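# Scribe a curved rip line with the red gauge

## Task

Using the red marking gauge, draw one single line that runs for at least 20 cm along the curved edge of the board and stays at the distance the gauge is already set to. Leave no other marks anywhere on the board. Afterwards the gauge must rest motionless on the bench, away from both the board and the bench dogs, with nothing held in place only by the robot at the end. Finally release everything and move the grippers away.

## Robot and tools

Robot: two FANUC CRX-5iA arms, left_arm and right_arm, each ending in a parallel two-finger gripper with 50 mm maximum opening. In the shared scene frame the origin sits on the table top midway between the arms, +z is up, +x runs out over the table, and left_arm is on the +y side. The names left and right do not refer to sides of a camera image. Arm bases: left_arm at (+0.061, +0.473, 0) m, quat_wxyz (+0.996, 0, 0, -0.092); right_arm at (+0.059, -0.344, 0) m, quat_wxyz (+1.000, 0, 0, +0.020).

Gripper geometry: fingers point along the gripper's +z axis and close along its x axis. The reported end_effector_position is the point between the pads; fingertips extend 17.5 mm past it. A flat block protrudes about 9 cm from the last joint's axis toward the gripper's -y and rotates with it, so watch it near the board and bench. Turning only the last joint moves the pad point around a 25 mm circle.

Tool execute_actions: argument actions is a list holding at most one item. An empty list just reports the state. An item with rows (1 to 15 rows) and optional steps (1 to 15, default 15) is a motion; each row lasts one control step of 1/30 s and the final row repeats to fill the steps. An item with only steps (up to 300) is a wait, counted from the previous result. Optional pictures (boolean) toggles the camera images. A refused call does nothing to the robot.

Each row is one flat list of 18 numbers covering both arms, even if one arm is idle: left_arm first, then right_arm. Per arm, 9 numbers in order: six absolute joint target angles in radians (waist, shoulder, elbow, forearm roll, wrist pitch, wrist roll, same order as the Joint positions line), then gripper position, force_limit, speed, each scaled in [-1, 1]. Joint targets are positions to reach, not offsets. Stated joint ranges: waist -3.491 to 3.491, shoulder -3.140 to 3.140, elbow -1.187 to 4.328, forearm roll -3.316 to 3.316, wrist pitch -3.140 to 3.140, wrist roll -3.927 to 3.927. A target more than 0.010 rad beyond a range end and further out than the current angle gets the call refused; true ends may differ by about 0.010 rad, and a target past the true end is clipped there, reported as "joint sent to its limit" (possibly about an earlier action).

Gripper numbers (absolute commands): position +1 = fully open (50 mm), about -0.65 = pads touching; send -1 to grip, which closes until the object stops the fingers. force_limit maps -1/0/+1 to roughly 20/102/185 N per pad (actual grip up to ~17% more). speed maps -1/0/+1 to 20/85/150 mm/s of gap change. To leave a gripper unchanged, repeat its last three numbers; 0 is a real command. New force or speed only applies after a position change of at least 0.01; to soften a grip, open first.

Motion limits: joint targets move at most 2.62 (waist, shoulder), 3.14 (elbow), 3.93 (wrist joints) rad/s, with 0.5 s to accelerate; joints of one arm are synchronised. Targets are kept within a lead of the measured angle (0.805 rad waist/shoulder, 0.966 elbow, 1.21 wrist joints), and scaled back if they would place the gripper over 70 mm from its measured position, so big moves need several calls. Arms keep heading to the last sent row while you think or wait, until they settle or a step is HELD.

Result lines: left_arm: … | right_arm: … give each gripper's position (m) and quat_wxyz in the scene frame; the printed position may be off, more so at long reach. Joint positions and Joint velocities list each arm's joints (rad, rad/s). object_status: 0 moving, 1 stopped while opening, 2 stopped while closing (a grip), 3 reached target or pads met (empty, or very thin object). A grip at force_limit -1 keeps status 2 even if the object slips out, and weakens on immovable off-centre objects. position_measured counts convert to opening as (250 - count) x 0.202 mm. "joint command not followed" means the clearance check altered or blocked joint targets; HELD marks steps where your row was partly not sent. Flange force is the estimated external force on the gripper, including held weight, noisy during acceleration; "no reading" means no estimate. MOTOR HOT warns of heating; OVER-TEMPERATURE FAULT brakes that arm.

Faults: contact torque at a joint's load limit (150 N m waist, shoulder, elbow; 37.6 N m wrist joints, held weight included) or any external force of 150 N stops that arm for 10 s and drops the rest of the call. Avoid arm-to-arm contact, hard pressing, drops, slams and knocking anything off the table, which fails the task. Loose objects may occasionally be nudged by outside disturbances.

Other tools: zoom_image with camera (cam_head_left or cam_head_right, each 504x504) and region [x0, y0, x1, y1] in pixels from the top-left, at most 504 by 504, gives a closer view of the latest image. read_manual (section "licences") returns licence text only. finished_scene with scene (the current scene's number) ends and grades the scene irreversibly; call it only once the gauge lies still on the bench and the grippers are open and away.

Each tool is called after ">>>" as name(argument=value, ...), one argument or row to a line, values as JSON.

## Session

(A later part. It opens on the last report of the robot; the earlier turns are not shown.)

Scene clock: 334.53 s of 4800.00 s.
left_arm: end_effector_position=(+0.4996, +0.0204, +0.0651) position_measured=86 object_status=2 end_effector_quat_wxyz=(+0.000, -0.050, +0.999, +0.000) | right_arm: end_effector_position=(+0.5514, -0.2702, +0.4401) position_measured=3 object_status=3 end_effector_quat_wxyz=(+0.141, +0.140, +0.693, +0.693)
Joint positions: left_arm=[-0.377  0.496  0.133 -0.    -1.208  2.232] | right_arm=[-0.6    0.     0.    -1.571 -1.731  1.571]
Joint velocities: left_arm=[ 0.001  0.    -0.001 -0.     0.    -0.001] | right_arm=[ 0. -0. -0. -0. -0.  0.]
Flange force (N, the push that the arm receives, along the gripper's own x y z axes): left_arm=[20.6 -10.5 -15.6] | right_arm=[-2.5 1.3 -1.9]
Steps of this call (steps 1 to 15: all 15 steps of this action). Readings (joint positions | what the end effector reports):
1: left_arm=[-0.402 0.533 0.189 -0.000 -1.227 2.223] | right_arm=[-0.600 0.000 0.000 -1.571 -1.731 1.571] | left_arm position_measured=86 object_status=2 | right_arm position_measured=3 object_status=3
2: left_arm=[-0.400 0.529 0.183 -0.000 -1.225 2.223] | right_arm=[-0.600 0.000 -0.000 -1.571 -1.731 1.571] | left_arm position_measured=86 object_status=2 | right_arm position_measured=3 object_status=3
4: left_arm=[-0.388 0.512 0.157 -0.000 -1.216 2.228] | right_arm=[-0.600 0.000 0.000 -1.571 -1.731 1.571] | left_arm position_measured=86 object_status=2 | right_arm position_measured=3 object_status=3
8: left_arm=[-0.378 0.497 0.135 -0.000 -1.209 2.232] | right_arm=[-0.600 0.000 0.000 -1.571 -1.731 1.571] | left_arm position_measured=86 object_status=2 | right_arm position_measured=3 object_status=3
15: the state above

>>> execute_actions(
  actions=[
    {"rows":[[-0.3452,0.4483,0.0634,0,-1.1859,2.244,-1,-0.3,-0.5,-0.6,0,0,-1.571,-1.731,1.571,1,-0.4,-0.5]]},
  ],
  pictures=false,
)

>>> execute_actions(
  actions=[
    {"rows":[[-0.3114,0.4006,-0.0045,0,-1.1657,2.254,-1,-0.3,-0.5,-0.6,0,0,-1.571,-1.731,1.571,1,-0.4,-0.5]]},
  ],
  pictures=false,
)

>>> execute_actions(
  actions=[
    {"rows":[[-0.2762,0.3526,-0.0714,0,-1.1468,2.266,-1,-0.3,-0.5,-0.6,0,0,-1.571,-1.731,1.571,1,-0.4,-0.5]]},
  ],
  pictures=false,
)

>>> execute_actions(
  actions=[
    {"rows":[[-0.2762,0.3445,-0.0615,0,-1.1648,2.266,-1,-0.3,-0.5,-0.6,0,0,-1.571,-1.731,1.571,1,-0.4,-0.5]],"steps":10},
  ],
  pictures=false,
)

>>> execute_actions(
  actions=[
    {"rows":[[-0.2894,0.275,-0.045,0,-1.251,2.249,-1,-0.3,-0.5,-0.6,0,0,-1.571,-1.731,1.571,1,-0.4,-0.5]],"steps":12},
  ],
  pictures=false,
)

>>> execute_actions(
  actions=[
    {"rows":[[-0.4676,0.0685,-0.27,0,-1.2323,2.153,-1,-0.3,-0.5,-0.6,0,0,-1.571,-1.731,1.571,1,-0.4,-0.5]]},
  ],
  pictures=false,
)

>>> execute_actions(
  actions=[
    {"rows":[[-0.4676,0.1486,-0.3288,0,-1.0934,2.153,-1,-0.3,-0.5,-0.6,0,0,-1.571,-1.731,1.571,1,-0.4,-0.5]]},
  ],
  pictures=false,
)

>>> execute_actions(
  actions=[
    {"rows":[[-0.4676,0.1522,-0.34,0,-1.0786,2.153,-1,-0.3,-0.5,-0.6,0,0,-1.571,-1.731,1.571,1,-0.4,-0.5]]},
  ],
)

Scene clock: 361.10 s of 4800.00 s.
left_arm: end_effector_position=(+0.4963, +0.0452, +0.0651) position_measured=86 object_status=2 end_effector_quat_wxyz=(-0.000, -0.072, +0.997, -0.000) | right_arm: end_effector_position=(+0.5514, -0.2702, +0.4401) position_measured=3 object_status=3 end_effector_quat_wxyz=(+0.141, +0.140, +0.693, +0.693)
Joint positions: left_arm=[-0.345  0.448  0.063  0.    -1.186  2.244] | right_arm=[-0.6    0.     0.    -1.571 -1.731  1.571]
Joint velocities: left_arm=[ 0.003  0.    -0.002 -0.     0.    -0.001] | right_arm=[ 0.    -0.     0.    -0.    -0.001 -0.001]
Flange force (N, the push that the arm receives, along the gripper's own x y z axes): left_arm=[16.9 -10.3 -13.7] | right_arm=[-3.7 1.6 -2.1]
Steps of this call (steps 1 to 15: the robot went on to your last target; steps 16 to 90: nothing new was sent; then 23.07 s passed at rest; steps 91 to 105: all 15 steps of this action). Readings (joint positions | what the end effector reports):
91: left_arm=[-0.377 0.495 0.132 0.000 -1.208 2.232] | right_arm=[-0.600 0.000 -0.000 -1.571 -1.731 1.571] | left_arm position_measured=86 object_status=2 | right_arm position_measured=3 object_status=3
92: left_arm=[-0.374 0.491 0.127 0.000 -1.206 2.233] | right_arm=[-0.600 0.000 -0.000 -1.571 -1.731 1.571] | left_arm position_measured=86 object_status=2 | right_arm position_measured=3 object_status=3
94: left_arm=[-0.361 0.472 0.097 0.000 -1.197 2.238] | right_arm=[-0.600 0.000 -0.000 -1.571 -1.731 1.571] | left_arm position_measured=86 object_status=2 | right_arm position_measured=3 object_status=3
98: left_arm=[-0.346 0.450 0.066 0.000 -1.187 2.244] | right_arm=[-0.600 0.000 -0.000 -1.571 -1.731 1.571] | left_arm position_measured=86 object_status=2 | right_arm position_measured=3 object_status=3
105: the state above

Scene clock: 361.60 s of 4800.00 s.
left_arm: end_effector_position=(+0.4921, +0.0703, +0.0651) position_measured=86 object_status=2 end_effector_quat_wxyz=(-0.000, -0.094, +0.996, -0.000) | right_arm: end_effector_position=(+0.5514, -0.2702, +0.4401) position_measured=3 object_status=3 end_effector_quat_wxyz=(+0.141, +0.140, +0.693, +0.693)
Joint positions: left_arm=[-0.311  0.401 -0.004  0.    -1.166  2.254] | right_arm=[-0.6    0.    -0.    -1.571 -1.731  1.571]
Joint velocities: left_arm=[ 0.002 -0.001 -0.001 -0.     0.     0.   ] | right_arm=[-0.     0.    -0.001  0.     0.    -0.001]
Flange force (N, the push that the arm receives, along the gripper's own x y z axes): left_arm=[19.1 -10.9 -11.9] | right_arm=[-2.7 1.8 -1.7]
Steps of this call (steps 1 to 15: all 15 steps of this action). Readings (joint positions | what the end effector reports):
1: left_arm=[-0.345 0.448 0.063 0.000 -1.186 2.244] | right_arm=[-0.600 0.000 -0.000 -1.571 -1.731 1.571] | left_arm position_measured=86 object_status=2 | right_arm position_measured=3 object_status=3
2: left_arm=[-0.342 0.444 0.057 0.000 -1.184 2.245] | right_arm=[-0.600 0.000 0.000 -1.571 -1.731 1.571] | left_arm position_measured=86 object_status=2 | right_arm position_measured=3 object_status=3
4: left_arm=[-0.328 0.424 0.028 0.000 -1.176 2.249] | right_arm=[-0.600 0.000 -0.000 -1.571 -1.731 1.571] | left_arm position_measured=86 object_status=2 | right_arm position_measured=3 object_status=3
8: left_arm=[-0.312 0.402 -0.002 0.000 -1.166 2.254] | right_arm=[-0.600 0.000 0.000 -1.571 -1.731 1.571] | left_arm position_measured=86 object_status=2 | right_arm position_measured=3 object_status=3
15: the state above

Scene clock: 362.10 s of 4800.00 s.
left_arm: end_effector_position=(+0.4871, +0.0954, +0.0649) position_measured=86 object_status=2 end_effector_quat_wxyz=(+0.000, -0.117, +0.993, +0.000) | right_arm: end_effector_position=(+0.5514, -0.2702, +0.4401) position_measured=3 object_status=3 end_effector_quat_wxyz=(+0.141, +0.140, +0.693, +0.693)
Joint positions: left_arm=[-0.276  0.353 -0.071 -0.    -1.147  2.266] | right_arm=[-0.6    0.     0.    -1.571 -1.731  1.571]
Joint velocities: left_arm=[-0.    -0.001 -0.002  0.     0.     0.001] | right_arm=[ 0.     0.    -0.    -0.    -0.002 -0.001]
Flange force (N, the push that the arm receives, along the gripper's own x y z axes): left_arm=[16.1 -11.2 -15.3] | right_arm=[-1.4 1.7 -1.8]
Steps of this call (steps 1 to 15: all 15 steps of this action). Readings (joint positions | what the end effector reports):
1: left_arm=[-0.311 0.400 -0.005 0.000 -1.165 2.254] | right_arm=[-0.600 0.000 -0.000 -1.571 -1.731 1.571] | left_arm position_measured=86 object_status=2 | right_arm position_measured=3 object_status=3
2: left_arm=[-0.308 0.396 -0.011 0.000 -1.164 2.255] | right_arm=[-0.600 0.000 -0.000 -1.571 -1.731 1.571] | left_arm position_measured=86 object_status=2 | right_arm position_measured=3 object_status=3
4: left_arm=[-0.293 0.376 -0.040 0.000 -1.156 2.260] | right_arm=[-0.600 0.000 0.000 -1.571 -1.731 1.571] | left_arm position_measured=86 object_status=2 | right_arm position_measured=3 object_status=3
8: left_arm=[-0.277 0.354 -0.069 -0.000 -1.147 2.266] | right_arm=[-0.600 0.000 0.000 -1.571 -1.731 1.571] | left_arm position_measured=86 object_status=2 | right_arm position_measured=3 object_status=3
15: the state above

Scene clock: 362.43 s of 4800.00 s.
left_arm: end_effector_position=(+0.4871, +0.0955, +0.0729) position_measured=86 object_status=2 end_effector_quat_wxyz=(-0.000, -0.117, +0.993, +0.000) | right_arm: end_effector_position=(+0.5514, -0.2702, +0.4401) position_measured=3 object_status=3 end_effector_quat_wxyz=(+0.141, +0.140, +0.693, +0.693)
Joint positions: left_arm=[-0.276  0.345 -0.062 -0.    -1.165  2.266] | right_arm=[-0.6    0.     0.    -1.571 -1.731  1.571]
Joint velocities: left_arm=[ 0.001 -0.003  0.001  0.002 -0.003 -0.   ] | right_arm=[ 0.  0. -0.  0. -0.  0.]
Flange force (N, the push that the arm receives, along the gripper's own x y z axes): left_arm=[11.6 6.0 4.6] | right_arm=[-0.8 1.2 -1.3]
Steps of this call (steps 1 to 10: all 10 steps of this action). Readings (joint positions | what the end effector reports):
1: left_arm=[-0.276 0.352 -0.071 -0.000 -1.147 2.266] | right_arm=[-0.600 0.000 0.000 -1.571 -1.731 1.571] | left_arm position_measured=86 object_status=2 | right_arm position_measured=3 object_status=3
2: left_arm=[-0.276 0.350 -0.069 -0.001 -1.152 2.266] | right_arm=[-0.600 0.000 -0.000 -1.571 -1.731 1.571] | left_arm position_measured=86 object_status=2 | right_arm position_measured=3 object_status=3
4: left_arm=[-0.276 0.347 -0.064 -0.001 -1.161 2.266] | right_arm=[-0.600 0.000 -0.000 -1.571 -1.731 1.571] | left_arm position_measured=86 object_status=2 | right_arm position_measured=3 object_status=3
8: left_arm=[-0.276 0.345 -0.062 -0.000 -1.164 2.266] | right_arm=[-0.600 0.000 0.000 -1.571 -1.731 1.571] | left_arm position_measured=86 object_status=2 | right_arm position_measured=3 object_status=3
10: the state above

Scene clock: 362.83 s of 4800.00 s.
left_arm: end_effector_position=(+0.4691, +0.0961, +0.1161) position_measured=86 object_status=2 end_effector_quat_wxyz=(-0.000, -0.102, +0.995, +0.000) | right_arm: end_effector_position=(+0.5514, -0.2702, +0.4401) position_measured=3 object_status=3 end_effector_quat_wxyz=(+0.141, +0.140, +0.693, +0.693)
Joint positions: left_arm=[-0.289  0.275 -0.045  0.    -1.251  2.249] | right_arm=[-0.6    0.     0.    -1.571 -1.731  1.571]
Joint velocities: left_arm=[-0.001 -0.003  0.001 -0.001 -0.006 -0.001] | right_arm=[-0.    -0.     0.     0.    -0.001  0.   ]
Flange force (N, the push that the arm receives, along the gripper's own x y z axes): left_arm=[2.9 2.5 3.4] | right_arm=[-2.8 1.6 -1.5]
Steps of this call (steps 1 to 12: all 12 steps of this action). Readings (joint positions | what the end effector reports):
1: left_arm=[-0.276 0.344 -0.061 -0.000 -1.165 2.266] | right_arm=[-0.600 0.000 -0.000 -1.571 -1.731 1.571] | left_arm position_measured=86 object_status=2 | right_arm position_measured=3 object_status=3
2: left_arm=[-0.277 0.340 -0.060 -0.000 -1.171 2.264] | right_arm=[-0.600 0.000 -0.000 -1.571 -1.731 1.571] | left_arm position_measured=86 object_status=2 | right_arm position_measured=3 object_status=3
4: left_arm=[-0.283 0.314 -0.054 -0.000 -1.204 2.257] | right_arm=[-0.600 0.000 0.000 -1.571 -1.731 1.571] | left_arm position_measured=86 object_status=2 | right_arm position_measured=3 object_status=3
8: left_arm=[-0.289 0.277 -0.045 0.000 -1.248 2.250] | right_arm=[-0.600 0.000 -0.000 -1.571 -1.731 1.571] | left_arm position_measured=86 object_status=2 | right_arm position_measured=3 object_status=3
12: the state above

Scene clock: 363.33 s of 4800.00 s.
left_arm: end_effector_position=(+0.3268, +0.0818, +0.1233) position_measured=86 object_status=2 end_effector_quat_wxyz=(+0.000, +0.033, +0.999, -0.000) | right_arm: end_effector_position=(+0.5514, -0.2702, +0.4401) position_measured=3 object_status=3 end_effector_quat_wxyz=(+0.141, +0.140, +0.693, +0.693)
Joint positions: left_arm=[-0.466  0.071 -0.267 -0.    -1.232  2.154] | right_arm=[-0.6    0.    -0.    -1.571 -1.731  1.571]
Joint velocities: left_arm=[-0.039 -0.049 -0.051 -0.001  0.006 -0.022] | right_arm=[-0.     0.     0.     0.    -0.001  0.001]
Flange force (N, the push that the arm receives, along the gripper's own x y z axes): left_arm=[18.6 4.8 -0.8] | right_arm=[-3.0 2.1 -1.3]
Steps of this call (steps 1 to 15: all 15 steps of this action). Readings (joint positions | what the end effector reports):
1: left_arm=[-0.290 0.275 -0.046 0.000 -1.251 2.249] | right_arm=[-0.600 0.000 0.000 -1.571 -1.731 1.571] | left_arm position_measured=86 object_status=2 | right_arm position_measured=3 object_status=3
2: left_arm=[-0.294 0.270 -0.051 0.000 -1.250 2.247] | right_arm=[-0.600 0.000 -0.000 -1.571 -1.731 1.571] | left_arm position_measured=86 object_status=2 | right_arm position_measured=3 object_status=3
4: left_arm=[-0.317 0.243 -0.080 0.000 -1.247 2.234] | right_arm=[-0.600 0.000 -0.000 -1.571 -1.731 1.571] | left_arm position_measured=86 object_status=2 | right_arm position_measured=3 object_status=3
8: left_arm=[-0.388 0.160 -0.170 0.000 -1.240 2.196] | right_arm=[-0.600 0.000 0.000 -1.571 -1.731 1.571] | left_arm position_measured=86 object_status=2 | right_arm position_measured=3 object_status=3
15: the state above

Scene clock: 363.83 s of 4800.00 s.
left_arm: end_effector_position=(+0.3323, +0.0764, +0.0650) position_measured=86 object_status=2 end_effector_quat_wxyz=(+0.000, +0.035, +0.999, +0.000) | right_arm: end_effector_position=(+0.5514, -0.2702, +0.4401) position_measured=3 object_status=3 end_effector_quat_wxyz=(+0.141, +0.140, +0.693, +0.693)
Joint positions: left_arm=[-0.468  0.148 -0.329 -0.    -1.094  2.153] | right_arm=[-0.6    0.    -0.    -1.571 -1.731  1.571]
Joint velocities: left_arm=[0.001 0.002 0.    0.001 0.002 0.   ] | right_arm=[ 0.    -0.     0.001  0.     0.    -0.   ]
Flange force (N, the push that the arm receives, along the gripper's own x y z axes): left_arm=[3.0 2.1 4.0] | right_arm=[-3.4 2.2 -3.0]
Steps of this call (steps 1 to 15: all 15 steps of this action). Readings (joint positions | what the end effector reports):
1: left_arm=[-0.466 0.070 -0.269 -0.000 -1.231 2.154] | right_arm=[-0.600 0.000 -0.000 -1.571 -1.731 1.571] | left_arm position_measured=86 object_status=2 | right_arm position_measured=3 object_status=3
2: left_arm=[-0.467 0.073 -0.273 -0.000 -1.224 2.154] | right_arm=[-0.600 0.000 -0.000 -1.571 -1.731 1.571] | left_arm position_measured=86 object_status=2 | right_arm position_measured=3 object_status=3
4: left_arm=[-0.467 0.095 -0.291 -0.000 -1.184 2.153] | right_arm=[-0.600 0.000 -0.000 -1.571 -1.731 1.571] | left_arm position_measured=86 object_status=2 | right_arm position_measured=3 object_status=3
8: left_arm=[-0.467 0.144 -0.325 -0.000 -1.102 2.153] | right_arm=[-0.600 0.000 -0.000 -1.571 -1.731 1.571] | left_arm position_measured=86 object_status=2 | right_arm position_measured=3 object_status=3
15: the state above

Scene clock: 364.33 s of 4800.00 s.
left_arm: end_effector_position=(+0.3311, +0.0772, +0.0592) position_measured=86 object_status=2 end_effector_quat_wxyz=(+0.000, +0.035, +0.999, -0.000) | right_arm: end_effector_position=(+0.5514, -0.2702, +0.4401) position_measured=3 object_status=3 end_effector_quat_wxyz=(+0.141, +0.140, +0.693, +0.693)
Joint positions: left_arm=[-0.468  0.152 -0.34   0.    -1.079  2.153] | right_arm=[-0.6    0.    -0.    -1.571 -1.731  1.571]
Joint velocities: left_arm=[-0.001  0.002  0.     0.     0.     0.001] | right_arm=[ 0.001  0.    -0.     0.001 -0.    -0.001]
Flange force (N, the push that the arm receives, along the gripper's own x y z axes): left_arm=[7.1 8.5 -43.5] | right_arm=[-1.7 1.0 -0.9]
Steps of this call (steps 1 to 15: all 15 steps of this action). Readings (joint positions | what the end effector reports):
1: left_arm=[-0.468 0.149 -0.329 -0.000 -1.093 2.153] | right_arm=[-0.600 0.000 -0.000 -1.571 -1.731 1.571] | left_arm position_measured=86 object_status=2 | right_arm position_measured=3 object_status=3
2: left_arm=[-0.468 0.150 -0.332 -0.000 -1.088 2.153] | right_arm=[-0.600 0.000 -0.000 -1.571 -1.731 1.571] | left_arm position_measured=86 object_status=2 | right_arm position_measured=3 object_status=3
4: left_arm=[-0.468 0.151 -0.338 -0.000 -1.082 2.153] | right_arm=[-0.600 0.000 -0.000 -1.571 -1.731 1.571] | left_arm position_measured=86 object_status=2 | right_arm position_measured=3 object_status=3
8: left_arm=[-0.468 0.152 -0.339 0.000 -1.079 2.153] | right_arm=[-0.600 0.000 0.000 -1.571 -1.731 1.571] | left_arm position_measured=86 object_status=2 | right_arm position_measured=3 object_status=3
15: the state above

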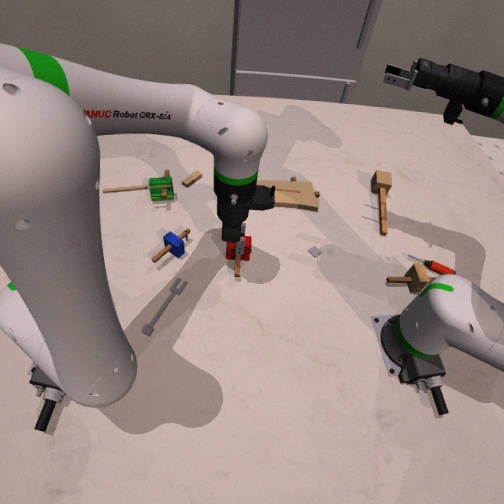

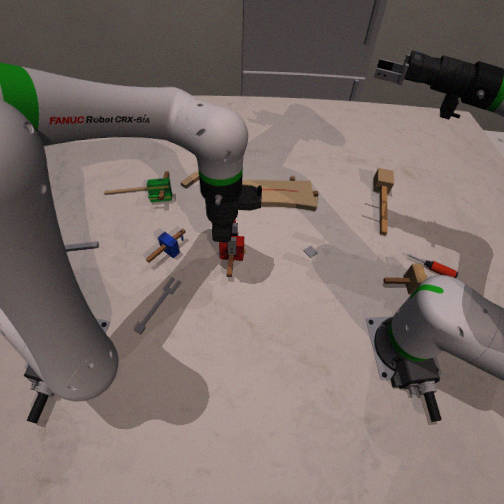

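>>> execute_actions(
  actions=[
    {"rows":[[-0.4676,0.1516,-0.338,0,-1.0812,2.153,1,-0.3,-0.5,-0.6,0,0,-1.571,-1.731,1.571,1,-0.4,-0.5]]},
  ],
  pictures=false,
)

>>> execute_actions(
  actions=[
    {"rows":[[-0.4676,0.0685,-0.204,0,-1.298,2.153,1,-0.3,-0.5,-0.6,0,0,-1.571,-1.731,1.571,1,-0.4,-0.5]]},
  ],
  pictures=false,
)

>>> execute_actions(
  actions=[
    {"rows":[[0.4,0,0,0,-1.571,2.153,1,-0.3,-0.5,-0.6,0,0,-1.571,-1.731,1.571,1,-0.4,-0.5]]},
  ],
  pictures=false,
)

>>> execute_actions(
  actions=[
    {"steps":30},
  ],
)

>>> zoom_image(
  camera="cam_head_right",
  region=[160,160,340,310],
)

Scene clock: 389.07 s of 4800.00 s.
left_arm: end_effector_position=(+0.3313, +0.0772, +0.0601) position_measured=3 object_status=0 end_effector_quat_wxyz=(-0.000, +0.035, +0.999, +0.000) | right_arm: end_effector_position=(+0.5514, -0.2702, +0.4401) position_measured=3 object_status=3 end_effector_quat_wxyz=(+0.141, +0.140, +0.693, +0.693)
Joint positions: left_arm=[-0.468  0.152 -0.338 -0.    -1.081  2.153] | right_arm=[-0.6    0.    -0.    -1.571 -1.731  1.571]
Joint velocities: left_arm=[-0.001  0.001 -0.001  0.    -0.     0.   ] | right_arm=[-0.     0.     0.001 -0.    -0.    -0.   ]
Flange force (N, the push that the arm receives, along the gripper's own x y z axes): left_arm=[2.3 1.7 0.5] | right_arm=[-1.9 1.8 -1.0]
Steps of this call (steps 1 to 15: the robot went on to your last target; steps 16 to 90: nothing new was sent; then 21.23 s passed at rest; steps 91 to 105: all 15 steps of this action). Readings (joint positions | what the end effector reports):
91: left_arm=[-0.468 0.152 -0.340 -0.000 -1.079 2.153] | right_arm=[-0.600 0.000 -0.000 -1.571 -1.731 1.571] | left_arm position_measured=79 object_status=0 | right_arm position_measured=3 object_status=3
92: left_arm=[-0.468 0.153 -0.340 -0.001 -1.079 2.153] | right_arm=[-0.600 0.000 -0.000 -1.571 -1.731 1.571] | left_arm position_measured=70 object_status=0 | right_arm position_measured=3 object_status=3
94: left_arm=[-0.468 0.153 -0.339 -0.001 -1.080 2.153] | right_arm=[-0.600 0.000 -0.000 -1.571 -1.731 1.571] | left_arm position_measured=53 object_status=0 | right_arm position_measured=3 object_status=3
98: left_arm=[-0.468 0.152 -0.338 -0.000 -1.081 2.153] | right_arm=[-0.600 0.000 0.000 -1.571 -1.731 1.571] | left_arm position_measured=18 object_status=0 | right_arm position_measured=3 object_status=3
105: the state above

Scene clock: 389.57 s of 4800.00 s.
left_arm: end_effector_position=(+0.3320, +0.0766, +0.1500) position_measured=3 object_status=3 end_effector_quat_wxyz=(-0.000, +0.035, +0.999, -0.000) | right_arm: end_effector_position=(+0.5514, -0.2702, +0.4401) position_measured=3 object_status=3 end_effector_quat_wxyz=(+0.141, +0.140, +0.693, +0.693)
Joint positions: left_arm=[-0.468  0.069 -0.204  0.    -1.298  2.153] | right_arm=[-0.6    0.    -0.    -1.571 -1.731  1.571]
Joint velocities: left_arm=[-0.001 -0.005  0.004 -0.    -0.006  0.   ] | right_arm=[ 0. -0. -0. -0. -0.  0.]
Flange force (N, the push that the arm receives, along the gripper's own x y z axes): left_arm=[3.5 1.2 -1.4] | right_arm=[-1.1 1.8 -1.8]
Steps of this call (steps 1 to 15: all 15 steps of this action). Readings (joint positions | what the end effector reports):
1: left_arm=[-0.468 0.151 -0.337 -0.000 -1.082 2.153] | right_arm=[-0.600 0.000 0.000 -1.571 -1.731 1.571] | left_arm position_measured=3 object_status=0 | right_arm position_measured=3 object_status=3
2: left_arm=[-0.468 0.149 -0.333 -0.000 -1.089 2.153] | right_arm=[-0.600 0.000 -0.000 -1.571 -1.731 1.571] | left_arm position_measured=3 object_status=3 | right_arm position_measured=3 object_status=3
4: left_arm=[-0.468 0.134 -0.309 -0.000 -1.129 2.153] | right_arm=[-0.600 0.000 -0.000 -1.571 -1.731 1.571] | left_arm position_measured=3 object_status=3 | right_arm position_measured=3 object_status=3
8: left_arm=[-0.468 0.085 -0.231 0.000 -1.254 2.153] | right_arm=[-0.600 0.000 0.000 -1.571 -1.731 1.571] | left_arm position_measured=3 object_status=3 | right_arm position_measured=3 object_status=3
15: the state above

Scene clock: 390.07 s of 4800.00 s.
left_arm: end_effector_position=(+0.4402, +0.1797, +0.1928) position_measured=3 object_status=3 end_effector_quat_wxyz=(-0.000, -0.122, +0.993, -0.000) | right_arm: end_effector_position=(+0.5514, -0.2702, +0.4401) position_measured=3 object_status=3 end_effector_quat_wxyz=(+0.141, +0.140, +0.693, +0.693)
Joint positions: left_arm=[-0.154  0.043 -0.129  0.    -1.398  2.153] | right_arm=[-0.6    0.     0.    -1.571 -1.731  1.571]
Joint velocities: left_arm=[ 0.756 -0.059  0.175  0.    -0.234 -0.001] | right_arm=[ 0.  0.  0.  0. -0.  0.]
Flange force (N, the push that the arm receives, along the gripper's own x y z axes): left_arm=[2.5 0.6 1.1] | right_arm=[-3.3 1.9 -1.8]
Steps of this call (steps 1 to 15: all 15 steps of this action). Readings (joint positions | what the end effector reports):
1: left_arm=[-0.467 0.069 -0.204 0.000 -1.298 2.153] | right_arm=[-0.600 0.000 -0.000 -1.571 -1.731 1.571] | left_arm position_measured=3 object_status=3 | right_arm position_measured=3 object_status=3
2: left_arm=[-0.463 0.068 -0.203 0.000 -1.300 2.153] | right_arm=[-0.600 0.000 0.000 -1.571 -1.731 1.571] | left_arm position_measured=3 object_status=3 | right_arm position_measured=3 object_status=3
4: left_arm=[-0.436 0.066 -0.196 0.000 -1.309 2.153] | right_arm=[-0.600 0.000 -0.000 -1.571 -1.731 1.571] | left_arm position_measured=3 object_status=3 | right_arm position_measured=3 object_status=3
8: left_arm=[-0.333 0.057 -0.171 0.000 -1.342 2.153] | right_arm=[-0.600 0.000 -0.000 -1.571 -1.731 1.571] | left_arm position_measured=3 object_status=3 | right_arm position_measured=3 object_status=3
15: the state above

Scene clock: 391.07 s of 4800.00 s.
left_arm: end_effector_position=(+0.5267, +0.4207, +0.2670) position_measured=3 object_status=3 end_effector_quat_wxyz=(-0.000, -0.388, +0.921, +0.000) | right_arm: end_effector_position=(+0.5514, -0.2702, +0.4401) position_measured=3 object_status=3 end_effector_quat_wxyz=(+0.141, +0.140, +0.693, +0.693)
Joint positions: left_arm=[ 0.4    0.    -0.    -0.    -1.571  2.153] | right_arm=[-0.6    0.     0.    -1.571 -1.731  1.571]
Joint velocities: left_arm=[ 0.004  0.001  0.     0.    -0.    -0.003] | right_arm=[ 0.     0.    -0.     0.     0.001 -0.   ]
Flange force (N, the push that the arm receives, along the gripper's own x y z axes): left_arm=[0.4 2.7 2.0] | right_arm=[-1.9 1.3 -1.5]
Steps of this call (steps 1 to 30: the robot went on to your last target). Readings (joint positions | what the end effector reports):
1: left_arm=[-0.129 0.041 -0.123 0.000 -1.406 2.153] | right_arm=[-0.600 0.000 -0.000 -1.571 -1.731 1.571] | left_arm position_measured=3 object_status=3 | right_arm position_measured=3 object_status=3
2: left_arm=[-0.103 0.039 -0.117 0.000 -1.414 2.153] | right_arm=[-0.600 0.000 0.000 -1.571 -1.731 1.571] | left_arm position_measured=3 object_status=3 | right_arm position_measured=3 object_status=3
4: left_arm=[-0.052 0.035 -0.105 0.000 -1.430 2.153] | right_arm=[-0.600 0.000 0.000 -1.571 -1.731 1.571] | left_arm position_measured=3 object_status=3 | right_arm position_measured=3 object_status=3
8: left_arm=[0.051 0.027 -0.081 0.000 -1.462 2.153] | right_arm=[-0.600 0.000 -0.000 -1.571 -1.731 1.571] | left_arm position_measured=3 object_status=3 | right_arm position_measured=3 object_status=3
30: the state above

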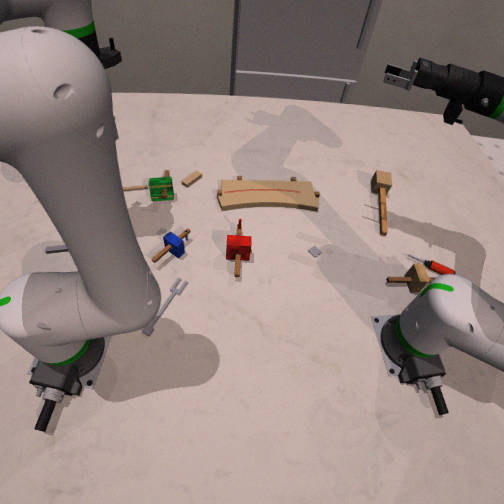

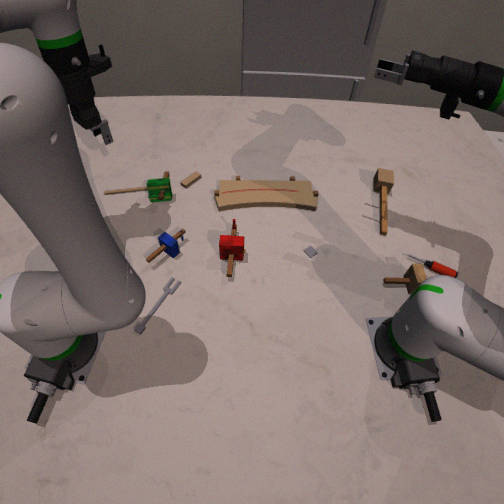

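Region (160, 160, 340, 310) of cam_head_right's 504x504 image, scaled by 2.800, with more detail than that image has.

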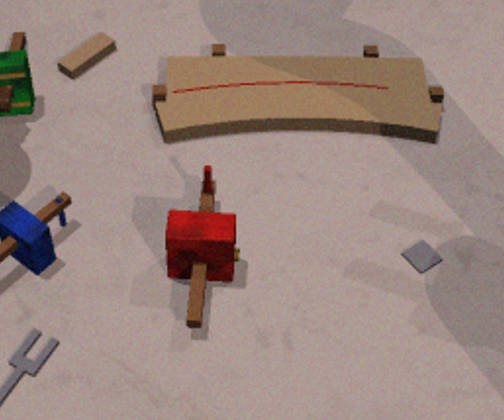

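>>> finished_scene(
  scene=2,
)

The scene is finished: the task was done.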